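# Rotate the steel cup half a turn, then release

## Task

Rotate the steel cup that sits beneath the dial indicator through 180 degrees on its fixture, then open the gripper so nothing is holding it.

## Robot and tools

Robot: two six-joint arms, left_arm and right_arm, each with a parallel two-finger gripper. Their URDF root links sit in the scene frame at left_arm (+0.042, +0.280, 0) m and right_arm (-0.009, -0.335, 0) m, both with quat_wxyz (+0.999, 0, 0, -0.041). The scene frame has its origin on the table top midway between the arms, +z up, +x reaching out over the table, and left_arm on the +y side. The arm names do not tell you which side of a picture an arm appears on.

Gripper geometry: the fingers extend along the gripper's +z axis and close along its y axis. end_effector_position is the point between the finger pads, roughly 1 cm short of the fingertips (URDF link pinch).

execute_actions takes "actions", a list holding zero or one item, and an optional "pictures" boolean (pictures come by default).
- Empty list: sends nothing and just reports the current state.
- Motion: {"rows": [[...]], "steps": n}. steps is 1 to 15 and defaults to 15. Each step lasts 1/30 s. Row k is used on step k, and the final row repeats for any remaining steps. You can give 1 to 15 rows.
- Wait: {"steps": n} with no rows, n up to 300. It returns once that many steps have passed since the previous result, and your reply time counts toward them.
- A refused call sends nothing to the robot.

Every row is one list of 14 numbers covering both arms, even when only one arm moves. It is left_arm waist, shoulder, elbow, wrist pitch, wrist yaw, wrist roll, opening, followed by the same seven for right_arm. The joint values are absolute target angles in radians, the same as the Joint positions readout. They are not offsets. Stated ranges per arm: waist -2.880 to 2.880, shoulder 0.000 to 3.142, elbow 0.000 to 3.019, wrist pitch -1.693 to 1.571, wrist yaw -1.571 to 1.571, wrist roll -2.094 to 2.094. A call is refused if a target is more than 0.019 rad beyond a stated end and also further out than that joint's last reported angle. The true ends can differ by up to 0.019 rad. A target past a true end is cut to that end, and the result then prints "joint sent to its limit". That message can refer to an earlier action. Its absence does not prove there is more room. Opening is an absolute value from -1 (closed) to +1 (fully open).

Speed: on each step the target sent to a joint can lead its measured angle by at most 0.264 (waist), 0.32 (shoulder), 0.276 (elbow), 0.33 (wrist pitch), 0.186 (wrist yaw) or 0.522 (wrist roll) rad. If the targets would move a gripper more than 70 mm from where it is measured, all of that arm's targets are pulled back toward the measured angles. Large moves therefore need several calls.

The simulation keeps running while you think and write. The arms go on toward the last row you sent until every arm has nearly stopped (a stalled or crawling move counts as stopped) or a step is HELD. After that, only a new action moves them further. Fingers that are already opening or closing finish their motion.

Result lines:
- State line `left_arm: …` | `right_arm: …`: each gripper's end_effector_position (m) and end_effector_quat_wxyz in the scene frame. The printed position can be off, more so at long reach.
- Joint positions / Joint velocities: one block per arm, six joints (rad, rad/s), then the finger-pad gap (m, m/s; 0.094 m is fully open).
- grip_measured: the measured finger opening on the same -1..1 scale you command. Each gripper has its own fixed error of up to about 1 mm.
- Joint torques: total drive output per joint, in Joint positions order without the gripper. It has offsets, scale errors and noise, and friction can mimic or hide loads.
- "joint command not followed": a clearance check altered or blocked joint targets on some steps. The rest of the row still ran. HELD marks steps on which all or part of your row was not sent.
- MOTOR HOT from 85 °C. At 100 °C an OVER-TEMPERATURE FAULT stops that arm and its gripper and the arm drops until it cools. Long heavy holds cause this.

Gripping: away from -1 and +1, the fingers go to where grip_measured would equal your number. For a firm hold, command about 0.03 below grip_measured. A smaller gap between the two gives a lighter hold. Pad force is about 50 to 62 N, lower on some grippers and lower on parts under about 2 mm thick. The first contact can spike harder. Held parts can be briefly tugged and loose objects pushed, so keep a secure grip.

zoom_image: "camera" is one of cam_head_left, cam_head_right, cam_left_wrist or cam_right_wrist. "region" is [x0, y0, x1, y1] in that camera's pixels, with (0, 0) at the top-left and a maximum size of 504 by 504. It returns an enlarged view of the latest image. All four images are 504x504. A calibration (K, distortion D, T_world_to_cam) is provided for each camera. The actual cameras may differ from it by a few degrees and millimetres. Wrist camera poses are computed from the arm's joint readings.

read_manual: returns only the URDF licence texts (section "licences"). It does not move anything.

finished_scene: pass the number of the current scene. It ends the scene permanently and reports whether the goal was met, and the goal must still hold at that point. Replying without any tool call ends all remaining work.

Avoid knocking or putting anything off the table, collisions or hard pressing between the two arms, dropping or slipping the cup, slamming into objects, and very hard pushes. Prefer smooth, economical motions. Release the cup once it has been turned.

Each tool is called by a JSON object that holds its "api" and its "payload", one argument or row to a line.

## Session

{"api": "execute_actions", "payload": {
  "actions": []
}}

Scene clock: 0.00 s of 4800.00 s.
left_arm: end_effector_position=(+0.3891, +0.7380, +0.3513) grip_measured=+1.000 end_effector_quat_wxyz=(-0.454, +0.731, -0.506, +0.061) | right_arm: end_effector_position=(+0.4286, +0.5159, +0.2584) grip_measured=+1.000 end_effector_quat_wxyz=(-0.588, +0.799, +0.040, +0.121)
Joint positions: left_arm=[ 1.035  1.32   1.268 -0.571  0.098 -1.029  0.094] | right_arm=[ 1.113  2.413  2.404 -0.297 -0.371 -1.937  0.094]
Joint velocities: left_arm=[-0.015 -0.005 -0.002 -0.002 -0.051  0.007  0.   ] | right_arm=[-0.015  0.005  0.007 -0.002 -0.066  0.007  0.   ]
Joint torques (N m, as the arm reports them, + toward a larger angle): no reading
Motor temperatures (°C, as the motors report them): left_arm=[24 28 29 25 23 24] | right_arm=[23 25 24 24 25 24]
camera_calibration (this result's frames):
cam_left_wrist: T_world_to_cam=[[0.700032, 0.0809345, 0.70951, -0.578885], [0.0649796, -0.996654, 0.0495778, 0.695291], [0.711149, 0.0113977, -0.702949, 0.0870145], [0, 0, 0, 1]] pos_world=[0.298178, 0.738825, 0.437421]
cam_right_wrist: T_world_to_cam=[[-0.197392, 0.293665, 0.935306, -0.311283], [0.706782, -0.618516, 0.343363, -0.0652937], [0.679335, 0.728834, -0.0854671, -0.520937], [0, 0, 0, 1]] pos_world=[0.338594, 0.430704, 0.269041]

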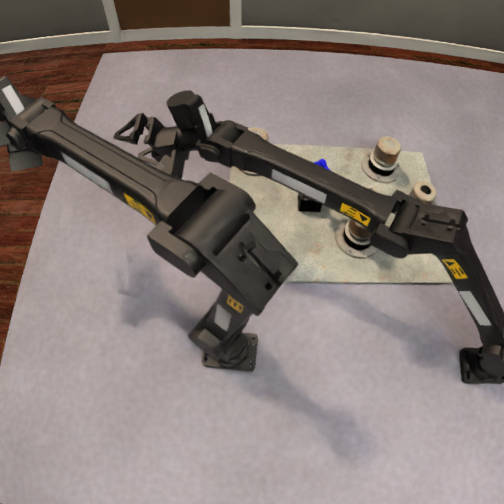

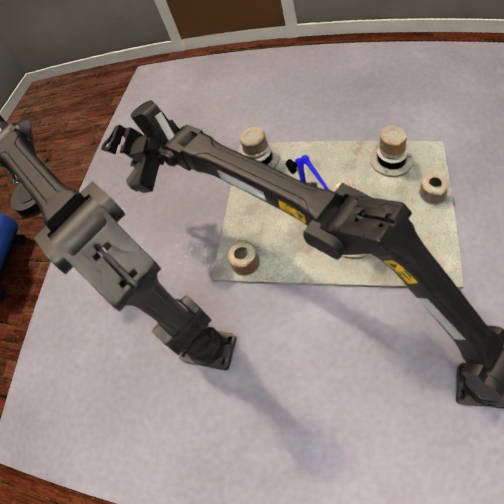

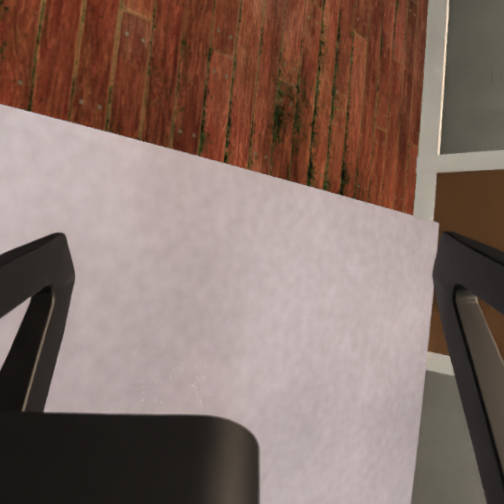

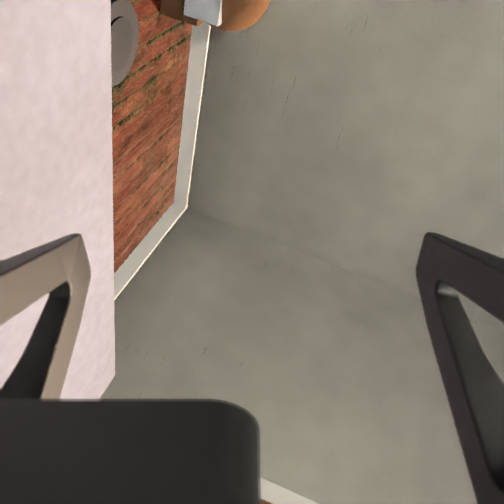

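{"api": "execute_actions", "payload": {
  "actions": [
    {"rows":[[1.5,0.5,0.6,-0.571,0.098,-1.029,1,1.0,1.5,1.4,-0.297,0,-1,1]],"steps":15}
  ],
  "pictures": false
}}

{"api": "execute_actions", "payload": {
  "actions": [
    {"steps":45}
  ],
  "pictures": false
}}

{"api": "execute_actions", "payload": {
  "actions": [
    {"rows":[[1.5,0.5,0.6,-0.571,0.098,-1.029,1,1.322,1.5,0.428,1.07,1.24,0,1]],"steps":15}
  ],
  "pictures": false
}}

{"api": "execute_actions", "payload": {
  "actions": [
    {"steps":50}
  ]
}}

Scene clock: 14.33 s of 4800.00 s.
left_arm: end_effector_position=(+0.1080, +0.6040, +0.3000) grip_measured=+1.000 end_effector_quat_wxyz=(-0.512, +0.798, -0.313, -0.060) | right_arm: end_effector_position=(+0.4665, +0.3248, +0.2772) grip_measured=+1.000 end_effector_quat_wxyz=(-0.511, +0.777, -0.357, +0.094)
Joint positions: left_arm=[ 1.505  0.546  0.626 -0.571  0.096 -1.029  0.094] | right_arm=[ 1.027  1.933  1.749 -0.295 -0.013 -1.328  0.094]
Joint velocities: left_arm=[ 0.181 -2.085 -0.755 -0.149 -0.007 -0.007  0.   ] | right_arm=[-0.2   -1.411 -1.477 -0.002 -0.007  0.974  0.   ]
Joint torques (N m, as the arm reports them, + toward a larger angle): left_arm=[ 0.47  7.03 12.08  2.24  0.08  0.1 ] | right_arm=[ -0.11 -21.02  12.1    1.92   0.06   0.21]
Motor temperatures (°C, as the motors report them): left_arm=[24 29 33 25 23 24] | right_arm=[23 28 28 24 25 24]
Steps of this call (steps 1 to 90: nothing new was sent; then 10.83 s passed at rest; steps 91 to 105: all 15 steps of this action). Readings (joint positions):
91: left_arm=[1.043 1.310 1.253 -0.565 0.101 -1.029] | right_arm=[1.113 2.401 2.382 -0.295 -0.335 -1.904]
92: left_arm=[1.058 1.286 1.221 -0.563 0.103 -1.029] | right_arm=[1.112 2.378 2.341 -0.295 -0.295 -1.866]
94: left_arm=[1.115 1.218 1.139 -0.563 0.103 -1.029] | right_arm=[1.107 2.330 2.258 -0.295 -0.216 -1.789]
98: left_arm=[1.284 1.039 0.969 -0.563 0.102 -1.029] | right_arm=[1.083 2.214 2.090 -0.295 -0.081 -1.626]
105: the state above

Scene clock: 15.83 s of 4800.00 s.
left_arm: end_effector_position=(+0.1061, +0.5956, +0.2996) grip_measured=+1.000 end_effector_quat_wxyz=(-0.519, +0.794, -0.311, -0.062) | right_arm: end_effector_position=(+0.3948, +0.1973, +0.3929) grip_measured=+1.000 end_effector_quat_wxyz=(-0.562, +0.680, -0.470, +0.023)
Joint positions: left_arm=[ 1.507  0.506  0.605 -0.572  0.096 -1.029  0.094] | right_arm=[ 1.004  1.489  1.409 -0.295 -0.003 -1.009  0.094]
Joint velocities: left_arm=[ 0.005 -0.005 -0.012  0.007 -0.022 -0.007  0.   ] | right_arm=[ 0.005 -0.005  0.017 -0.002  0.022  0.007  0.   ]
Joint torques (N m, as the arm reports them, + toward a larger angle): left_arm=[ 1.17 -0.18  9.79  1.86  0.09  0.11] | right_arm=[ -0.79 -12.22  12.01   1.97   0.14   0.24]
Motor temperatures (°C, as the motors report them): left_arm=[24 29 34 25 23 24] | right_arm=[23 28 28 24 25 24]
Steps of this call (steps 1 to 45: the robot went on to your last target). Readings (joint positions):
1: left_arm=[1.508 0.488 0.609 -0.575 0.096 -1.029] | right_arm=[1.020 1.884 1.697 -0.295 -0.010 -1.295]
2: left_arm=[1.507 0.453 0.605 -0.575 0.096 -1.029] | right_arm=[1.014 1.833 1.644 -0.295 -0.008 -1.265]
4: left_arm=[1.507 0.437 0.606 -0.572 0.096 -1.029] | right_arm=[1.006 1.732 1.549 -0.295 -0.006 -1.214]
8: left_arm=[1.507 0.484 0.606 -0.572 0.096 -1.029] | right_arm=[1.004 1.544 1.426 -0.295 -0.004 -1.105]
45: the state above
All arms were judged still, so your last target was given up. Only a new action makes them travel on or press farther. Fingers that are still opening or closing keep moving.

Scene clock: 16.33 s of 4800.00 s.
left_arm: end_effector_position=(+0.1061, +0.5956, +0.2996) grip_measured=+1.000 end_effector_quat_wxyz=(-0.519, +0.794, -0.311, -0.062) | right_arm: end_effector_position=(+0.2711, +0.1228, +0.2026) grip_measured=+1.000 end_effector_quat_wxyz=(+0.640, -0.344, +0.687, -0.011)
Joint positions: left_arm=[ 1.507  0.506  0.605 -0.572  0.096 -1.029  0.094] | right_arm=[ 1.334  1.479  0.727  0.492  0.787 -0.294  0.094]
Joint velocities: left_arm=[-0.005 -0.024 -0.012 -0.027 -0.037 -0.007  0.   ] | right_arm=[ 0.103  0.044 -1.79   1.77   1.399  1.048  0.   ]
Joint torques (N m, as the arm reports them, + toward a larger angle): left_arm=[ 1.19 -0.28  9.79  1.85  0.08  0.11] | right_arm=[-1.69 -9.53  9.78  2.26  0.21  0.19]
Motor temperatures (°C, as the motors report them): left_arm=[24 29 34 25 23 24] | right_arm=[23 28 28 24 25 24]
Steps of this call (steps 1 to 15: all 15 steps of this action). Readings (joint positions):
1: left_arm=[1.507 0.506 0.605 -0.572 0.096 -1.029] | right_arm=[1.012 1.488 1.393 -0.266 0.037 -0.974]
2: left_arm=[1.507 0.506 0.605 -0.572 0.096 -1.029] | right_arm=[1.023 1.482 1.366 -0.220 0.081 -0.934]
4: left_arm=[1.507 0.506 0.605 -0.572 0.096 -1.029] | right_arm=[1.066 1.477 1.303 -0.138 0.166 -0.855]
8: left_arm=[1.507 0.506 0.605 -0.572 0.096 -1.029] | right_arm=[1.185 1.477 1.144 0.046 0.356 -0.673]
15: the state above

Scene clock: 18.00 s of 4800.00 s.
left_arm: end_effector_position=(+0.1061, +0.5956, +0.2996) grip_measured=+1.000 end_effector_quat_wxyz=(-0.519, +0.794, -0.311, -0.062) | right_arm: end_effector_position=(+0.2628, -0.0386, +0.1674) grip_measured=+1.000 end_effector_quat_wxyz=(+0.701, -0.022, +0.712, -0.017)
Joint positions: left_arm=[ 1.507  0.506  0.605 -0.572  0.096 -1.029  0.094] | right_arm=[ 1.328  1.499  0.405  1.046  1.238 -0.009  0.094]
Joint velocities: left_arm=[-0.015  0.005 -0.012 -0.012  0.037 -0.037  0.   ] | right_arm=[-0.024 -0.005  0.022 -0.022  0.022  0.037  0.   ]
Joint torques (N m, as the arm reports them, + toward a larger angle): left_arm=[ 1.19 -0.25  9.78  1.85  0.08  0.11] | right_arm=[-0.84 -7.63  8.98  2.53  0.11  0.17]
Motor temperatures (°C, as the motors report them): left_arm=[24 29 34 25 23 24] | right_arm=[23 28 28 24 25 24]
Steps of this call (steps 1 to 45: the robot went on to your last target; steps 46 to 50: nothing new was sent). Readings (joint positions):
1: left_arm=[1.507 0.506 0.605 -0.572 0.096 -1.029] | right_arm=[1.335 1.480 0.664 0.553 0.849 -0.260]
2: left_arm=[1.507 0.506 0.605 -0.572 0.096 -1.029] | right_arm=[1.335 1.482 0.600 0.621 0.922 -0.226]
4: left_arm=[1.507 0.506 0.605 -0.572 0.096 -1.029] | right_arm=[1.334 1.492 0.478 0.815 1.127 -0.150]
8: left_arm=[1.507 0.506 0.605 -0.572 0.096 -1.029] | right_arm=[1.328 1.499 0.402 1.012 1.238 -0.064]
50: the state above
All arms were judged still, so your last target was given up. Only a new action makes them travel on or press farther. Fingers that are still opening or closing keep moving.
camera_calibration (this result's frames):
cam_left_wrist: T_world_to_cam=[[0.570639, 0.280453, 0.771827, -0.456317], [0.511953, -0.856371, -0.0673311, 0.478421], [0.642087, 0.433561, -0.632257, -0.0116719], [0, 0, 0, 1]] pos_world=[0.0229578, 0.542742, 0.377031]
cam_right_wrist: T_world_to_cam=[[-0.00479773, -0.999019, 0.044012, -0.0473577], [-0.592402, -0.0326187, -0.804982, 0.296337], [0.805629, -0.0299349, -0.591664, 0.0103329], [0, 0, 0, 1]] pos_world=[0.166999, -0.0373358, 0.246744]

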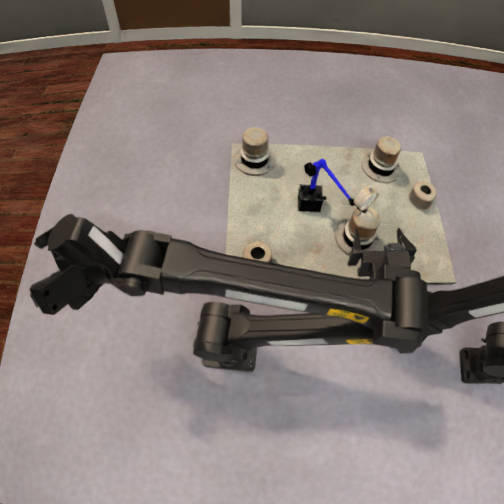

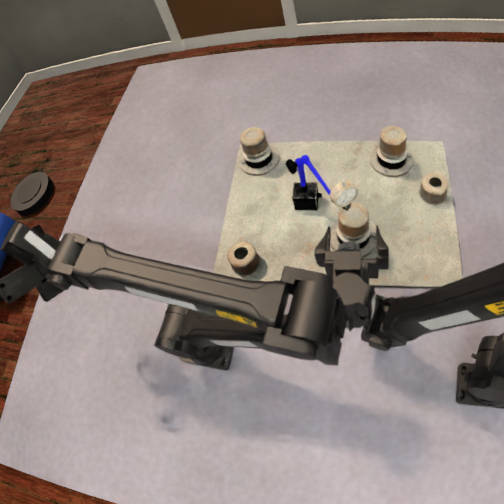

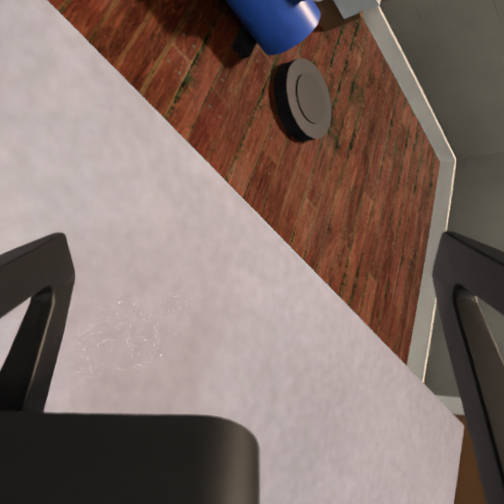

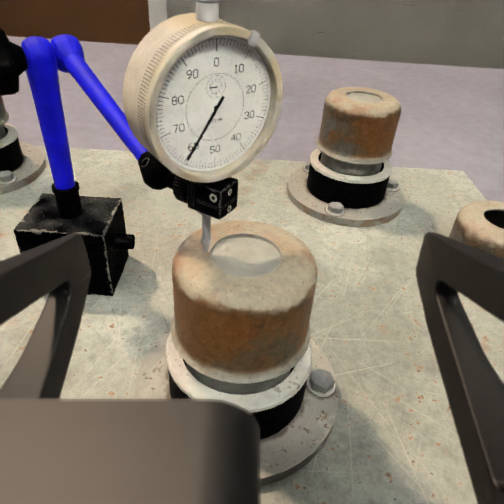

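{"api": "execute_actions", "payload": {
  "actions": [
    {"rows":[[1.5,1.1,0.6,-0.571,0.098,-1.029,1,1.306,1.5,0.428,1.07,1.224,0,1]],"steps":15}
  ],
  "pictures": false
}}

{"api": "execute_actions", "payload": {
  "actions": [
    {"rows":[[1.5,1.1,0.6,-0.571,0.098,-1.029,1,1.306,1.965,0.435,1.53,1.224,0,1]],"steps":15}
  ],
  "pictures": false
}}

{"api": "execute_actions", "payload": {
  "actions": [
    {"steps":12}
  ]
}}

Scene clock: 36.43 s of 4800.00 s.
left_arm: end_effector_position=(+0.1115, +0.6327, +0.0831) grip_measured=+1.000 end_effector_quat_wxyz=(-0.228, +0.913, -0.338, +0.002) | right_arm: end_effector_position=(+0.2655, -0.0393, +0.1673) grip_measured=+1.000 end_effector_quat_wxyz=(+0.701, -0.022, +0.712, -0.016)
Joint positions: left_arm=[ 1.507  1.143  0.593 -0.57   0.096 -1.029  0.094] | right_arm=[ 1.319  1.499  0.405  1.046  1.228 -0.009  0.094]
Joint velocities: left_arm=[-0.005 -0.425 -0.002 -0.002 -0.051 -0.081  0.   ] | right_arm=[-0.005 -0.005 -0.002  0.007 -0.007  0.022  0.   ]
Joint torques (N m, as the arm reports them, + toward a larger angle): left_arm=[ 1.13 -8.55  8.79  0.99  0.07  0.07] | right_arm=[-1.35 -7.72  8.99  2.52 -0.14  0.17]
Motor temperatures (°C, as the motors report them): left_arm=[24 28 34 25 23 24] | right_arm=[23 26 27 24 25 24]
Steps of this call (steps 1 to 90: nothing new was sent; then 14.93 s passed at rest; steps 91 to 105: all 15 steps of this action). Readings (joint positions):
91: left_arm=[1.507 0.522 0.605 -0.572 0.096 -1.029] | right_arm=[1.327 1.499 0.405 1.046 1.233 -0.009]
92: left_arm=[1.507 0.560 0.609 -0.570 0.096 -1.029] | right_arm=[1.326 1.499 0.405 1.046 1.230 -0.009]
94: left_arm=[1.507 0.679 0.610 -0.568 0.096 -1.029] | right_arm=[1.322 1.499 0.405 1.046 1.228 -0.009]
98: left_arm=[1.507 0.985 0.610 -0.568 0.096 -1.029] | right_arm=[1.319 1.499 0.405 1.046 1.228 -0.009]
105: the state above

Scene clock: 36.93 s of 4800.00 s.
left_arm: end_effector_position=(+0.1118, +0.6346, +0.1001) grip_measured=+1.000 end_effector_quat_wxyz=(-0.252, +0.907, -0.338, -0.003) | right_arm: end_effector_position=(+0.2679, -0.0324, +0.0636) grip_measured=+1.000 end_effector_quat_wxyz=(+0.702, -0.017, +0.712, -0.009)
Joint positions: left_arm=[ 1.507  1.093  0.593 -0.57   0.096 -1.029  0.094] | right_arm=[ 1.318  1.981  0.435  1.507  1.224 -0.001  0.094]
Joint velocities: left_arm=[-0.015 -0.015 -0.007  0.002  0.007 -0.022  0.   ] | right_arm=[-0.015 -0.132 -0.017  0.032 -0.007  0.022  0.   ]
Joint torques (N m, as the arm reports them, + toward a larger angle): left_arm=[ 1.2  -6.04  9.03  1.06  0.07  0.08] | right_arm=[ -1.42 -11.01   2.39   2.43   0.03   0.08]
Motor temperatures (°C, as the motors report them): left_arm=[24 28 34 25 23 24] | right_arm=[23 26 27 24 25 24]
Steps of this call (steps 1 to 15: all 15 steps of this action). Readings (joint positions):
1: left_arm=[1.507 1.130 0.593 -0.570 0.096 -1.029] | right_arm=[1.319 1.528 0.405 1.119 1.228 -0.009]
2: left_arm=[1.507 1.116 0.593 -0.570 0.096 -1.029] | right_arm=[1.318 1.591 0.411 1.240 1.228 -0.009]
4: left_arm=[1.507 1.098 0.593 -0.570 0.096 -1.029] | right_arm=[1.318 1.767 0.432 1.417 1.226 -0.007]
8: left_arm=[1.507 1.093 0.593 -0.570 0.096 -1.029] | right_arm=[1.318 2.009 0.437 1.478 1.224 -0.007]
15: the state above

Scene clock: 37.33 s of 4800.00 s.
left_arm: end_effector_position=(+0.1118, +0.6346, +0.1001) grip_measured=+1.000 end_effector_quat_wxyz=(-0.252, +0.907, -0.338, -0.003) | right_arm: end_effector_position=(+0.2680, -0.0321, +0.0652) grip_measured=+1.000 end_effector_quat_wxyz=(+0.703, -0.015, +0.711, -0.007)
Joint positions: left_arm=[ 1.507  1.093  0.593 -0.57   0.096 -1.029  0.094] | right_arm=[ 1.318  1.976  0.435  1.509  1.224 -0.001  0.094]
Joint velocities: left_arm=[ 0.005 -0.005  0.007 -0.012  0.022 -0.051  0.   ] | right_arm=[-0.005  0.015  0.002  0.007  0.081 -0.022  0.   ]
Joint torques (N m, as the arm reports them, + toward a larger angle): left_arm=[ 1.15 -5.99  8.97  1.05  0.07  0.08] | right_arm=[ -1.28 -11.2    2.47   2.45   0.03   0.08]
Motor temperatures (°C, as the motors report them): left_arm=[24 28 34 25 23 24] | right_arm=[23 26 27 24 25 24]
Steps of this call (steps 1 to 12: the robot went on to your last target). Readings (joint positions):
1: left_arm=[1.507 1.093 0.593 -0.570 0.096 -1.029] | right_arm=[1.318 1.978 0.435 1.508 1.224 -0.001]
2: left_arm=[1.507 1.093 0.593 -0.570 0.096 -1.029] | right_arm=[1.318 1.976 0.435 1.509 1.224 -0.001]
4: left_arm=[1.507 1.093 0.593 -0.570 0.096 -1.029] | right_arm=[1.318 1.976 0.435 1.509 1.224 -0.001]
8: left_arm=[1.507 1.093 0.593 -0.570 0.096 -1.029] | right_arm=[1.318 1.976 0.435 1.509 1.224 -0.001]
12: the state above
camera_calibration (this result's frames):
cam_left_wrist: T_world_to_cam=[[0.624608, 0.647902, 0.43599, -0.522144], [0.525859, -0.76169, 0.378552, 0.389149], [0.577353, -0.00717741, -0.816463, 0.147011], [0, 0, 0, 1]] pos_world=[0.0366205, 0.635764, 0.200365]
cam_right_wrist: T_world_to_cam=[[-0.000862406, -0.999764, 0.0217247, -0.0360036], [-0.589003, -0.0170485, -0.807951, 0.217246], [0.80813, -0.0134927, -0.588849, -0.0544665], [0, 0, 0, 1]] pos_world=[0.171944, -0.0330263, 0.144234]

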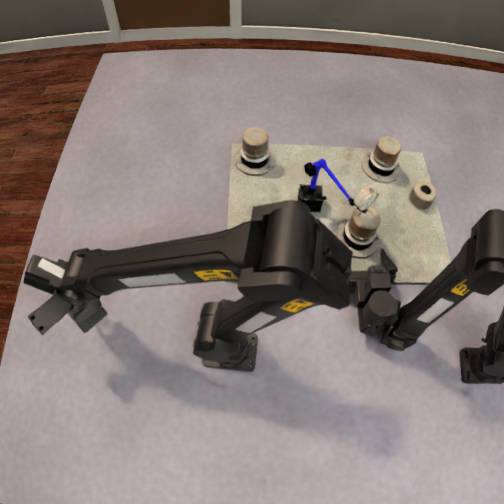

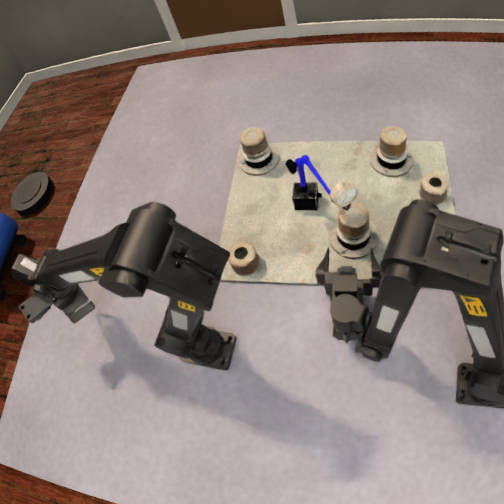

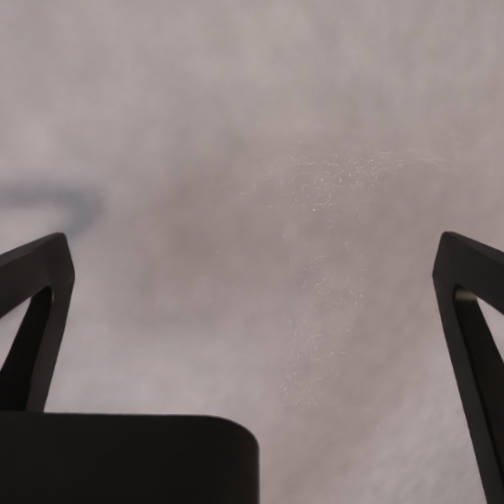

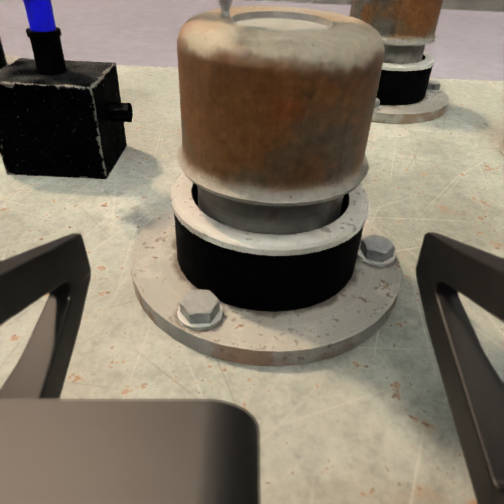

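{"api": "execute_actions", "payload": {
  "actions": [
    {"rows":[[1.5,1.1,0.6,-0.571,0.098,-1.029,1,1.29,1.965,0.435,1.53,1.215,0,1],[1.5,1.1,0.6,-0.571,0.098,-1.029,1,1.29,1.965,0.435,1.53,1.215,0,1],[1.5,1.1,0.6,-0.571,0.098,-1.029,1,1.29,1.965,0.435,1.53,1.215,0,1],[1.5,1.1,0.6,-0.571,0.098,-1.029,1,1.29,1.965,0.435,1.53,1.215,0,1],[1.5,1.1,0.6,-0.571,0.098,-1.029,1,1.235,1.965,0.46,1.51,1.165,0,1],[1.5,1.1,0.6,-0.571,0.098,-1.029,1,1.235,1.965,0.46,1.51,1.165,0,1],[1.5,1.1,0.6,-0.571,0.098,-1.029,1,1.18,1.965,0.485,1.49,1.115,0,1],[1.5,1.1,0.6,-0.571,0.098,-1.029,1,1.18,1.965,0.485,1.49,1.115,0,1],[1.5,1.1,0.6,-0.571,0.098,-1.029,1,1.125,1.97,0.51,1.47,1.06,0,1],[1.5,1.1,0.6,-0.571,0.098,-1.029,1,1.125,1.97,0.51,1.47,1.06,0,1],[1.5,1.1,0.6,-0.571,0.098,-1.029,1,1.075,1.97,0.54,1.45,1.01,0,1]],"steps":15}
  ],
  "pictures": false
}}

{"api": "execute_actions", "payload": {
  "actions": [
    {"steps":10}
  ]
}}

Scene clock: 55.43 s of 4800.00 s.
left_arm: end_effector_position=(+0.1118, +0.6346, +0.1001) grip_measured=+1.000 end_effector_quat_wxyz=(-0.252, +0.907, -0.338, -0.003) | right_arm: end_effector_position=(+0.3603, -0.0447, +0.0763) grip_measured=+1.000 end_effector_quat_wxyz=(+0.711, +0.018, +0.703, -0.005)
Joint positions: left_arm=[ 1.507  1.093  0.593 -0.57   0.096 -1.029  0.094] | right_arm=[ 1.065  1.976  0.532  1.468  1.015 -0.001  0.094]
Joint velocities: left_arm=[ 0.005  0.015 -0.017 -0.007  0.037  0.007  0.   ] | right_arm=[-0.249 -0.015  0.1   -0.027  0.125 -0.066  0.   ]
Joint torques (N m, as the arm reports them, + toward a larger angle): left_arm=[ 1.18 -5.8   9.02  1.06  0.07  0.08] | right_arm=[  1.11 -11.22   3.77   1.19  -0.23   0.07]
Motor temperatures (°C, as the motors report them): left_arm=[24 28 34 25 23 24] | right_arm=[23 26 25 24 25 24]
Steps of this call (steps 1 to 15: the robot went on to your last target; steps 16 to 90: nothing new was sent; then 14.60 s passed at rest; steps 91 to 105: all 15 steps of this action). Readings (joint positions):
91: left_arm=[1.507 1.093 0.593 -0.570 0.096 -1.029] | right_arm=[1.317 1.976 0.435 1.509 1.221 -0.001]
92: left_arm=[1.507 1.093 0.593 -0.570 0.096 -1.029] | right_arm=[1.314 1.976 0.435 1.509 1.219 -0.001]
94: left_arm=[1.507 1.093 0.593 -0.570 0.096 -1.029] | right_arm=[1.307 1.976 0.435 1.509 1.219 -0.001]
98: left_arm=[1.507 1.093 0.593 -0.570 0.096 -1.029] | right_arm=[1.244 1.976 0.449 1.507 1.128 -0.001]
105: the state above

Scene clock: 55.77 s of 4800.00 s.
left_arm: end_effector_position=(+0.1118, +0.6346, +0.1001) grip_measured=+1.000 end_effector_quat_wxyz=(-0.252, +0.907, -0.338, -0.003) | right_arm: end_effector_position=(+0.3613, -0.0450, +0.0762) grip_measured=+1.000 end_effector_quat_wxyz=(+0.711, +0.018, +0.703, -0.005)
Joint positions: left_arm=[ 1.507  1.093  0.593 -0.57   0.096 -1.029  0.094] | right_arm=[ 1.063  1.976  0.533  1.466  1.013 -0.001  0.094]
Joint velocities: left_arm=[-0.005 -0.015 -0.002  0.002  0.051 -0.007  0.   ] | right_arm=[-0.005  0.005  0.012  0.007 -0.066 -0.066  0.   ]
Joint torques (N m, as the arm reports them, + toward a larger angle): left_arm=[ 1.18 -5.76  9.02  1.06  0.07  0.08] | right_arm=[  0.48 -11.43   4.31   1.13  -0.18   0.07]
Motor temperatures (°C, as the motors report them): left_arm=[24 28 34 25 23 24] | right_arm=[23 26 25 24 25 24]
Steps of this call (steps 1 to 10: the robot went on to your last target). Readings (joint positions):
1: left_arm=[1.507 1.093 0.593 -0.570 0.096 -1.029] | right_arm=[1.061 1.976 0.533 1.467 1.015 -0.001]
2: left_arm=[1.507 1.093 0.593 -0.570 0.096 -1.029] | right_arm=[1.061 1.976 0.533 1.467 1.015 -0.001]
4: left_arm=[1.507 1.093 0.593 -0.570 0.096 -1.029] | right_arm=[1.063 1.976 0.533 1.466 1.014 -0.001]
8: left_arm=[1.507 1.093 0.593 -0.570 0.096 -1.029] | right_arm=[1.063 1.976 0.533 1.466 1.013 -0.001]
10: the state above
camera_calibration (this result's frames):
cam_left_wrist: T_world_to_cam=[[0.624608, 0.647902, 0.43599, -0.522144], [0.525859, -0.76169, 0.378552, 0.389149], [0.577353, -0.00717741, -0.816463, 0.147011], [0, 0, 0, 1]] pos_world=[0.0366205, 0.635764, 0.200365]
cam_right_wrist: T_world_to_cam=[[-0.0449273, -0.998582, -0.0285407, -0.0292713], [-0.569141, 0.049065, -0.820775, 0.277595], [0.821012, -0.0206315, -0.570538, -0.129939], [0, 0, 0, 1]] pos_world=[0.263357, -0.0455308, 0.152872]

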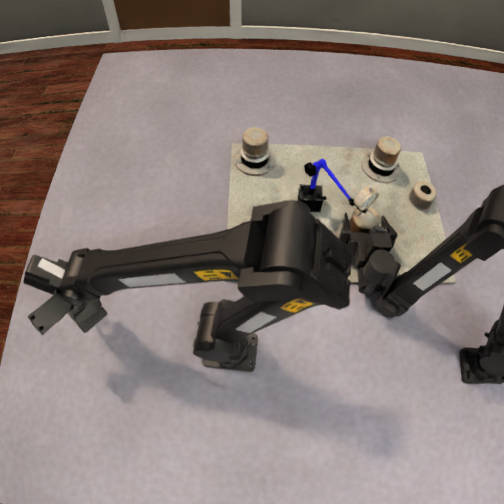

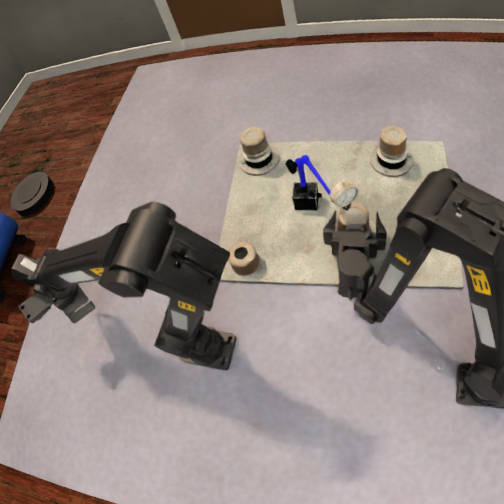

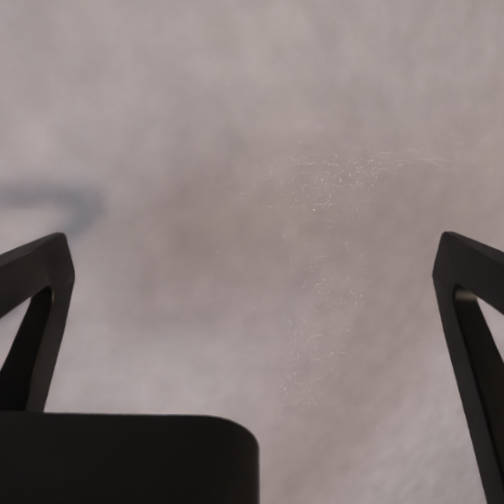

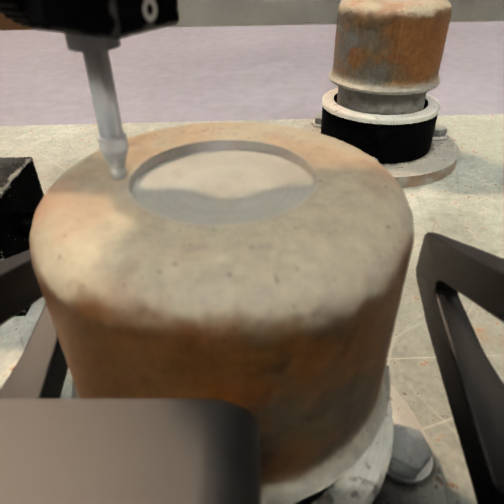

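{"api": "execute_actions", "payload": {
  "actions": [
    {"rows":[[1.5,1.1,0.6,-0.571,0.098,-1.029,1,1.1,1.97,0.54,1.45,1.016,0,1],[1.5,1.1,0.6,-0.571,0.098,-1.029,1,1.1,1.97,0.54,1.45,1.016,0,1],[1.5,1.1,0.6,-0.571,0.098,-1.029,1,1.095,1.97,0.54,1.45,1.016,0,1],[1.5,1.1,0.6,-0.571,0.098,-1.029,1,1.095,1.97,0.54,1.45,1.016,0,1],[1.5,1.1,0.6,-0.571,0.098,-1.029,1,1.095,1.97,0.54,1.45,1.016,0,1],[1.5,1.1,0.6,-0.571,0.098,-1.029,1,1.095,1.97,0.54,1.45,1.016,0,0.44]],"steps":15}
  ],
  "pictures": false
}}

{"api": "execute_actions", "payload": {
  "actions": [
    {"steps":8}
  ]
}}

Scene clock: 68.63 s of 4800.00 s.
left_arm: end_effector_position=(+0.1118, +0.6346, +0.1001) grip_measured=+1.000 end_effector_quat_wxyz=(-0.252, +0.907, -0.338, -0.003) | right_arm: end_effector_position=(+0.3547, -0.0390, +0.0758) grip_measured=+0.483 end_effector_quat_wxyz=(+0.711, +0.013, +0.703, -0.002)
Joint positions: left_arm=[ 1.507  1.093  0.593 -0.57   0.096 -1.029  0.094] | right_arm=[ 1.085  1.976  0.532  1.465  1.023 -0.002  0.07 ]
Joint velocities: left_arm=[-0.015  0.005  0.002 -0.012  0.007 -0.051  0.   ] | right_arm=[-0.015 -0.005 -0.007 -0.012  0.037 -0.051  0.   ]
Joint torques (N m, as the arm reports them, + toward a larger angle): left_arm=[ 1.23 -5.77  9.03  1.07  0.07  0.08] | right_arm=[  0.39 -11.56   4.28   1.22  -0.35   0.08]
Motor temperatures (°C, as the motors report them): left_arm=[24 28 34 25 23 24] | right_arm=[23 27 25 24 25 24]
Steps of this call (steps 1 to 15: the robot went on to your last target; steps 16 to 90: nothing new was sent; then 9.37 s passed at rest; steps 91 to 105: all 15 steps of this action). Readings (joint positions):
91: left_arm=[1.507 1.093 0.593 -0.570 0.096 -1.029] | right_arm=[1.064 1.976 0.533 1.466 1.014 -0.001]
92: left_arm=[1.507 1.093 0.593 -0.570 0.096 -1.029] | right_arm=[1.068 1.976 0.533 1.466 1.014 -0.001]
94: left_arm=[1.507 1.093 0.593 -0.570 0.096 -1.029] | right_arm=[1.078 1.976 0.533 1.466 1.014 -0.001]
98: left_arm=[1.507 1.093 0.593 -0.570 0.096 -1.029] | right_arm=[1.085 1.976 0.532 1.465 1.022 -0.002]
105: the state above

Scene clock: 68.90 s of 4800.00 s.
left_arm: end_effector_position=(+0.1118, +0.6346, +0.1001) grip_measured=+1.000 end_effector_quat_wxyz=(-0.252, +0.907, -0.338, -0.003) | right_arm: end_effector_position=(+0.3547, -0.0390, +0.0758) grip_measured=+0.483 end_effector_quat_wxyz=(+0.711, +0.013, +0.703, -0.002)
Joint positions: left_arm=[ 1.507  1.093  0.593 -0.57   0.096 -1.029  0.094] | right_arm=[ 1.085  1.976  0.532  1.465  1.023 -0.002  0.07 ]
Joint velocities: left_arm=[-0.005  0.005  0.002 -0.027 -0.007  0.022  0.   ] | right_arm=[-0.005 -0.005  0.007  0.007  0.022 -0.007 -0.   ]
Joint torques (N m, as the arm reports them, + toward a larger angle): left_arm=[ 1.17 -5.76  9.01  1.06  0.07  0.08] | right_arm=[  0.38 -11.56   4.26   1.15  -0.33   0.09]
Motor temperatures (°C, as the motors report them): left_arm=[24 28 34 25 23 24] | right_arm=[23 27 25 24 25 24]
Steps of this call (steps 1 to 8: the robot went on to your last target). Readings (joint positions):
1: left_arm=[1.507 1.093 0.593 -0.570 0.096 -1.029] | right_arm=[1.085 1.976 0.532 1.465 1.023 -0.002]
2: left_arm=[1.507 1.093 0.593 -0.570 0.096 -1.029] | right_arm=[1.085 1.976 0.532 1.465 1.023 -0.002]
4: left_arm=[1.507 1.093 0.593 -0.570 0.096 -1.029] | right_arm=[1.085 1.976 0.532 1.465 1.023 -0.002]
8: the state above
camera_calibration (this result's frames):
cam_left_wrist: T_world_to_cam=[[0.624608, 0.647902, 0.43599, -0.522144], [0.525859, -0.76169, 0.378552, 0.389149], [0.577353, -0.00717741, -0.816463, 0.147011], [0, 0, 0, 1]] pos_world=[0.0366205, 0.635764, 0.200365]
cam_right_wrist: T_world_to_cam=[[-0.0331637, -0.999125, -0.0254885, -0.0279666], [-0.570701, 0.0398668, -0.82019, 0.273397], [0.820488, -0.0126542, -0.571524, -0.124065], [0, 0, 0, 1]] pos_world=[0.256894, -0.0404116, 0.152618]

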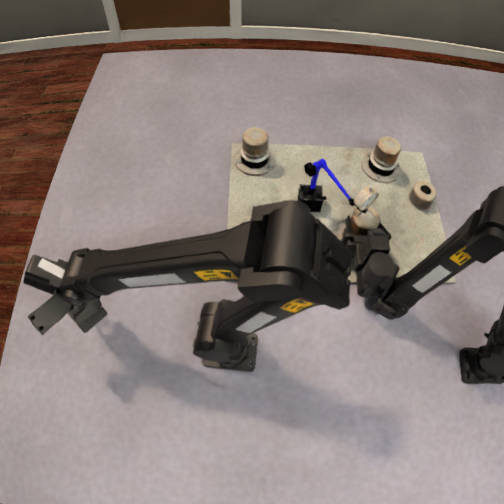

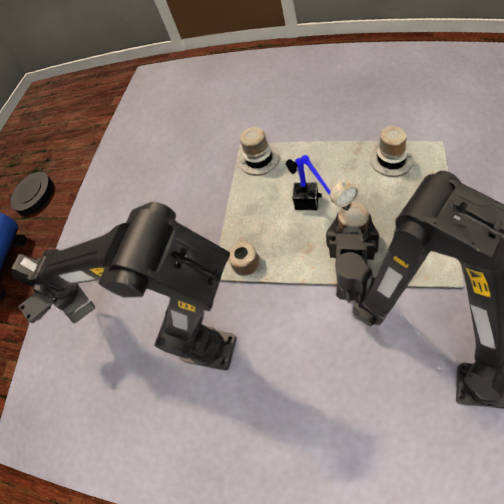

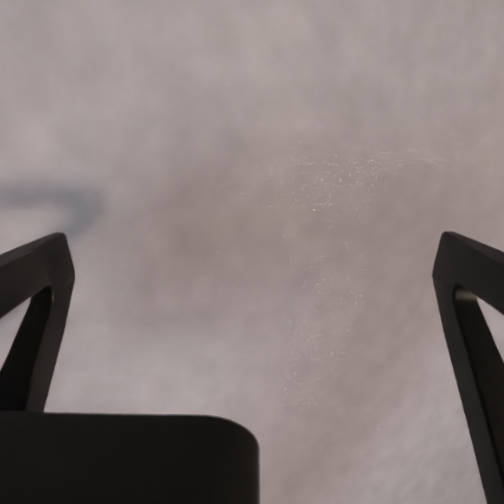

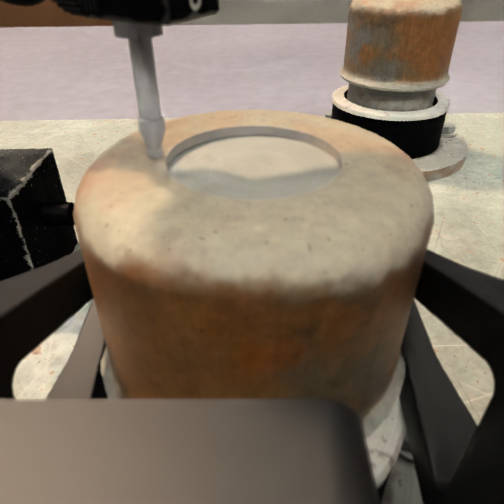

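{"api": "execute_actions", "payload": {
  "actions": [
    {"rows":[[1.5,1.1,0.6,-0.571,0.098,-1.029,1,1.055,1.975,0.495,1.48,0.84,0,0.44],[1.5,1.1,0.6,-0.571,0.098,-1.029,1,1.055,1.975,0.495,1.48,0.84,0,0.44],[1.5,1.1,0.6,-0.571,0.098,-1.029,1,1.01,1.975,0.45,1.52,0.666,0,0.44],[1.5,1.1,0.6,-0.571,0.098,-1.029,1,1.01,1.975,0.45,1.52,0.666,0,0.44],[1.5,1.1,0.6,-0.571,0.098,-1.029,1,0.948,1.975,0.425,1.545,0.47,0,0.44],[1.5,1.1,0.6,-0.571,0.098,-1.029,1,0.948,1.975,0.425,1.545,0.47,0,0.44],[1.5,1.1,0.6,-0.571,0.098,-1.029,1,0.887,1.975,0.405,1.565,0.278,0,0.44],[1.5,1.1,0.6,-0.571,0.098,-1.029,1,0.887,1.975,0.405,1.565,0.278,0,0.44],[1.5,1.1,0.6,-0.571,0.098,-1.029,1,0.815,1.975,0.397,1.565,0.073,0,0.44],[1.5,1.1,0.6,-0.571,0.098,-1.029,1,0.815,1.975,0.397,1.565,0.073,0,0.44],[1.5,1.1,0.6,-0.571,0.098,-1.029,1,0.747,1.975,0.395,1.565,-0.13,0,0.44],[1.5,1.1,0.6,-0.571,0.098,-1.029,1,0.747,1.975,0.395,1.565,-0.13,0,0.44],[1.5,1.1,0.6,-0.571,0.098,-1.029,1,0.68,1.975,0.41,1.56,-0.33,0,0.44],[1.5,1.1,0.6,-0.571,0.098,-1.029,1,0.68,1.975,0.41,1.56,-0.33,0,0.44],[1.5,1.1,0.6,-0.571,0.098,-1.029,1,0.615,1.975,0.43,1.55,-0.53,0,0.44]],"steps":15}
  ],
  "pictures": false
}}

{"api": "execute_actions", "payload": {
  "actions": [
    {"steps":12}
  ]
}}

{"api": "execute_actions", "payload": {
  "actions": [
    {"rows":[[1.5,1.1,0.6,-0.571,0.098,-1.029,1,0.615,1.975,0.43,1.55,-0.53,0,1]],"steps":10}
  ],
  "pictures": false
}}

{"api": "execute_actions", "payload": {
  "actions": [
    {"rows":[[1.5,1.1,0.6,-0.571,0.098,-1.029,1,0.67,1.98,0.41,1.56,-0.33,0,1],[1.5,1.1,0.6,-0.571,0.098,-1.029,1,0.71,1.98,0.41,1.56,-0.33,0,1],[1.5,1.1,0.6,-0.571,0.098,-1.029,1,0.755,1.985,0.395,1.565,-0.13,0,1],[1.5,1.1,0.6,-0.571,0.098,-1.029,1,0.78,1.985,0.395,1.565,-0.13,0,1],[1.5,1.1,0.6,-0.571,0.098,-1.029,1,0.823,1.99,0.397,1.565,0.073,0,1],[1.5,1.1,0.6,-0.571,0.098,-1.029,1,0.85,1.99,0.397,1.565,0.073,0,1],[1.5,1.1,0.6,-0.571,0.098,-1.029,1,0.89,1.99,0.405,1.565,0.278,0,1],[1.5,1.1,0.6,-0.571,0.098,-1.029,1,0.91,1.99,0.405,1.565,0.278,0,1],[1.5,1.1,0.6,-0.571,0.098,-1.029,1,0.95,1.995,0.43,1.545,0.47,0,1],[1.5,1.1,0.6,-0.571,0.098,-1.029,1,0.975,1.995,0.44,1.545,0.47,0,1],[1.5,1.1,0.6,-0.571,0.098,-1.029,1,1.01,2.0,0.46,1.52,0.666,0,1],[1.5,1.1,0.6,-0.571,0.098,-1.029,1,1.028,2.0,0.47,1.52,0.666,0,1],[1.5,1.1,0.6,-0.571,0.098,-1.029,1,1.055,2.005,0.5,1.48,0.84,0,1],[1.5,1.1,0.6,-0.571,0.098,-1.029,1,1.065,2.005,0.51,1.48,0.84,0,1],[1.5,1.1,0.6,-0.571,0.098,-1.029,1,1.082,2.01,0.54,1.45,1.02,0,1]],"steps":15}
  ],
  "pictures": false
}}

{"api": "execute_actions", "payload": {
  "actions": [
    {"steps":15}
  ],
  "pictures": false
}}

Scene clock: 98.83 s of 4800.00 s.
left_arm: end_effector_position=(+0.1118, +0.6346, +0.1001) grip_measured=+1.000 end_effector_quat_wxyz=(-0.252, +0.907, -0.338, -0.003) | right_arm: end_effector_position=(+0.3487, -0.0291, +0.0761) grip_measured=+0.485 end_effector_quat_wxyz=(+0.642, -0.303, +0.635, +0.303)
Joint positions: left_arm=[ 1.507  1.093  0.593 -0.57   0.096 -1.029  0.094] | right_arm=[ 0.69   1.955  0.39   1.574 -0.279 -0.002  0.07 ]
Joint velocities: left_arm=[ 0.005  0.005 -0.002  0.012  0.022  0.081  0.   ] | right_arm=[-1.07   0.024  0.208 -0.125 -2.645 -0.051 -0.   ]
Joint torques (N m, as the arm reports them, + toward a larger angle): left_arm=[ 1.18 -5.8   9.02  1.07  0.07  0.08] | right_arm=[-1.45 -8.7   5.26  1.48  0.43  0.09]
Motor temperatures (°C, as the motors report them): left_arm=[24 28 34 25 23 24] | right_arm=[23 27 25 24 25 24]
Steps of this call (steps 1 to 15: the robot went on to your last target; steps 16 to 90: nothing new was sent; then 26.43 s passed at rest; steps 91 to 105: all 15 steps of this action). Readings (joint positions):
91: left_arm=[1.507 1.093 0.593 -0.570 0.096 -1.029] | right_arm=[1.078 1.975 0.520 1.470 0.976 -0.006]
92: left_arm=[1.507 1.093 0.593 -0.570 0.096 -1.029] | right_arm=[1.062 1.969 0.502 1.480 0.913 -0.006]
94: left_arm=[1.507 1.093 0.593 -0.570 0.096 -1.029] | right_arm=[1.026 1.963 0.464 1.508 0.757 -0.006]
98: left_arm=[1.507 1.093 0.593 -0.570 0.096 -1.029] | right_arm=[0.922 1.961 0.406 1.565 0.402 -0.005]
105: the state above

Scene clock: 99.23 s of 4800.00 s.
left_arm: end_effector_position=(+0.1118, +0.6346, +0.1001) grip_measured=+1.000 end_effector_quat_wxyz=(-0.252, +0.907, -0.338, -0.003) | right_arm: end_effector_position=(+0.3464, -0.0273, +0.0760) grip_measured=+0.486 end_effector_quat_wxyz=(+0.617, -0.356, +0.606, +0.355)
Joint positions: left_arm=[ 1.507  1.093  0.593 -0.57   0.096 -1.029  0.094] | right_arm=[ 0.614  1.962  0.418  1.558 -0.521 -0.002  0.07 ]
Joint velocities: left_arm=[-0.005 -0.034 -0.012 -0.022 -0.037  0.022  0.   ] | right_arm=[-0.015  0.005 -0.012 -0.002 -0.022 -0.051  0.001]
Joint torques (N m, as the arm reports them, + toward a larger angle): left_arm=[ 1.19 -5.75  9.01  1.07  0.07  0.08] | right_arm=[-0.38 -9.39  3.87  1.64 -0.43  0.08]
Motor temperatures (°C, as the motors report them): left_arm=[24 28 34 25 23 24] | right_arm=[23 27 25 24 25 24]
Steps of this call (steps 1 to 12: the robot went on to your last target). Readings (joint positions):
1: left_arm=[1.507 1.093 0.593 -0.570 0.096 -1.029] | right_arm=[0.658 1.956 0.400 1.568 -0.381 -0.002]
2: left_arm=[1.507 1.093 0.593 -0.570 0.096 -1.029] | right_arm=[0.632 1.958 0.408 1.562 -0.462 -0.002]
4: left_arm=[1.507 1.093 0.593 -0.570 0.096 -1.029] | right_arm=[0.614 1.962 0.418 1.558 -0.520 -0.002]
8: left_arm=[1.507 1.093 0.593 -0.570 0.096 -1.029] | right_arm=[0.614 1.962 0.418 1.558 -0.521 -0.002]
12: the state above
camera_calibration (this result's frames):
cam_left_wrist: T_world_to_cam=[[0.624608, 0.647902, 0.43599, -0.522144], [0.525859, -0.76169, 0.378552, 0.389149], [0.577353, -0.00717741, -0.816463, 0.147011], [0, 0, 0, 1]] pos_world=[0.0366205, 0.635764, 0.200365]
cam_right_wrist: T_world_to_cam=[[0.862497, -0.506058, -0.00191991, -0.315153], [-0.289725, -0.490673, -0.821766, 0.156576], [0.41492, 0.709328, -0.569821, 0.0430984], [0, 0, 0, 1]] pos_world=[0.2993, -0.113229, 0.152622]

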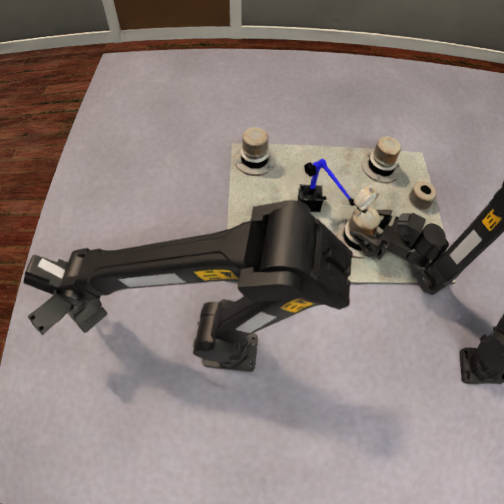

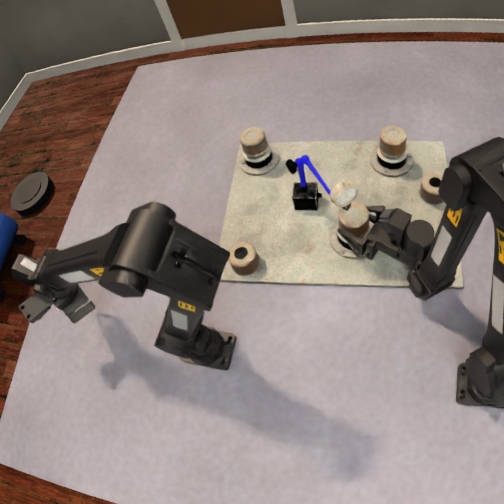

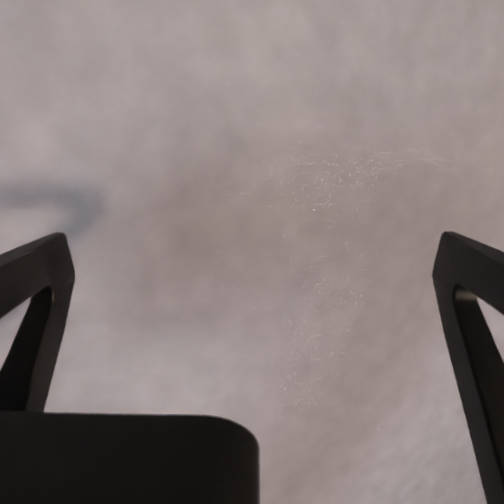

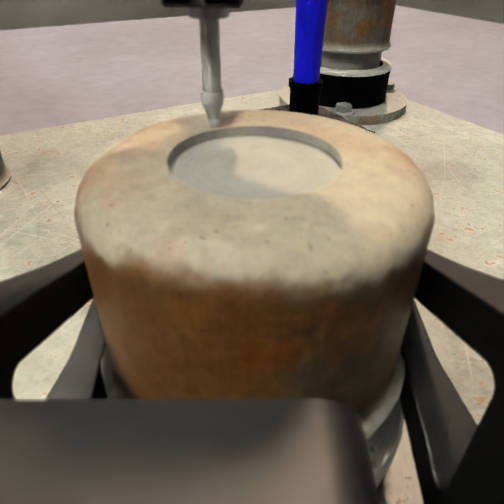

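Scene clock: 99.57 s of 4800.00 s.
left_arm: end_effector_position=(+0.1118, +0.6346, +0.1001) grip_measured=+1.000 end_effector_quat_wxyz=(-0.252, +0.907, -0.338, -0.003) | right_arm: end_effector_position=(+0.3457, -0.0269, +0.0760) grip_measured=+1.000 end_effector_quat_wxyz=(+0.616, -0.357, +0.605, +0.356)
Joint positions: left_arm=[ 1.507  1.093  0.593 -0.57   0.096 -1.029  0.094] | right_arm=[ 0.614  1.962  0.418  1.558 -0.526 -0.002  0.094]
Joint velocities: left_arm=[ 0.005  0.015 -0.007  0.002 -0.051 -0.007  0.   ] | right_arm=[-0.005 -0.005 -0.007 -0.017 -0.037 -0.037  0.   ]
Joint torques (N m, as the arm reports them, + toward a larger angle): left_arm=[ 1.16 -5.79  9.02  1.07  0.07  0.08] | right_arm=[-0.42 -9.37  3.91  1.64 -0.18  0.08]
Motor temperatures (°C, as the motors report them): left_arm=[24 28 34 25 23 24] | right_arm=[23 27 25 24 25 24]
Steps of this call (steps 1 to 10: all 10 steps of this action). Readings (joint positions):
1: left_arm=[1.507 1.093 0.593 -0.570 0.096 -1.029] | right_arm=[0.614 1.962 0.418 1.558 -0.522 -0.002]
2: left_arm=[1.507 1.093 0.593 -0.570 0.096 -1.029] | right_arm=[0.614 1.962 0.418 1.558 -0.525 -0.002]
4: left_arm=[1.507 1.093 0.593 -0.570 0.096 -1.029] | right_arm=[0.614 1.962 0.418 1.558 -0.526 -0.002]
8: left_arm=[1.507 1.093 0.593 -0.570 0.096 -1.029] | right_arm=[0.614 1.962 0.418 1.558 -0.526 -0.002]
10: the state above

Scene clock: 100.07 s of 4800.00 s.
left_arm: end_effector_position=(+0.1118, +0.6346, +0.1001) grip_measured=+1.000 end_effector_quat_wxyz=(-0.252, +0.907, -0.338, -0.003) | right_arm: end_effector_position=(+0.3518, -0.0440, +0.0682) grip_measured=+1.000 end_effector_quat_wxyz=(+0.705, -0.033, +0.707, +0.031)
Joint positions: left_arm=[ 1.507  1.093  0.593 -0.57   0.096 -1.029  0.094] | right_arm=[ 1.051  1.983  0.477  1.502  0.879 -0.     0.094]
Joint velocities: left_arm=[-0.005  0.015  0.007 -0.002 -0.051 -0.007  0.   ] | right_arm=[ 0.552  0.073  0.603 -0.525  2.513  0.022  0.   ]
Joint torques (N m, as the arm reports them, + toward a larger angle): left_arm=[ 1.17 -5.79  9.03  1.06  0.07  0.08] | right_arm=[-1.04 -8.97  5.47  1.3  -0.33  0.07]
Motor temperatures (°C, as the motors report them): left_arm=[24 28 34 25 23 24] | right_arm=[23 27 25 24 25 24]
Steps of this call (steps 1 to 15: all 15 steps of this action). Readings (joint positions):
1: left_arm=[1.507 1.093 0.593 -0.570 0.096 -1.029] | right_arm=[0.621 1.962 0.416 1.558 -0.431 -0.002]
2: left_arm=[1.507 1.093 0.593 -0.570 0.096 -1.029] | right_arm=[0.637 1.962 0.414 1.558 -0.386 -0.001]
4: left_arm=[1.507 1.093 0.593 -0.570 0.096 -1.029] | right_arm=[0.703 1.962 0.405 1.558 -0.201 0.000]
8: left_arm=[1.507 1.093 0.593 -0.570 0.096 -1.029] | right_arm=[0.856 1.968 0.403 1.558 0.199 -0.000]
15: the state above

Scene clock: 100.57 s of 4800.00 s.
left_arm: end_effector_position=(+0.1118, +0.6346, +0.1001) grip_measured=+1.000 end_effector_quat_wxyz=(-0.252, +0.907, -0.338, -0.003) | right_arm: end_effector_position=(+0.3548, -0.0396, +0.0702) grip_measured=+1.000 end_effector_quat_wxyz=(+0.708, +0.008, +0.706, -0.004)
Joint positions: left_arm=[ 1.507  1.093  0.593 -0.57   0.096 -1.029  0.094] | right_arm=[ 1.082  1.989  0.531  1.465  1.016 -0.     0.094]
Joint velocities: left_arm=[-0.015 -0.005  0.007 -0.017  0.007  0.022  0.   ] | right_arm=[-0.024  0.005 -0.012  0.017 -0.022 -0.022  0.   ]
Joint torques (N m, as the arm reports them, + toward a larger angle): left_arm=[ 1.19 -5.82  9.03  1.06  0.07  0.08] | right_arm=[-0.42 -9.91  4.24  1.14  0.18  0.07]
Motor temperatures (°C, as the motors report them): left_arm=[24 28 34 25 23 24] | right_arm=[23 27 25 24 25 24]
Steps of this call (steps 1 to 15: the robot went on to your last target). Readings (joint positions):
1: left_arm=[1.507 1.093 0.593 -0.570 0.096 -1.029] | right_arm=[1.066 1.986 0.497 1.486 0.958 -0.000]
2: left_arm=[1.507 1.093 0.593 -0.570 0.096 -1.029] | right_arm=[1.076 1.988 0.512 1.477 0.993 -0.000]
4: left_arm=[1.507 1.093 0.593 -0.570 0.096 -1.029] | right_arm=[1.082 1.989 0.529 1.469 1.010 -0.000]
8: left_arm=[1.507 1.093 0.593 -0.570 0.096 -1.029] | right_arm=[1.082 1.989 0.531 1.465 1.016 -0.000]
15: the state above


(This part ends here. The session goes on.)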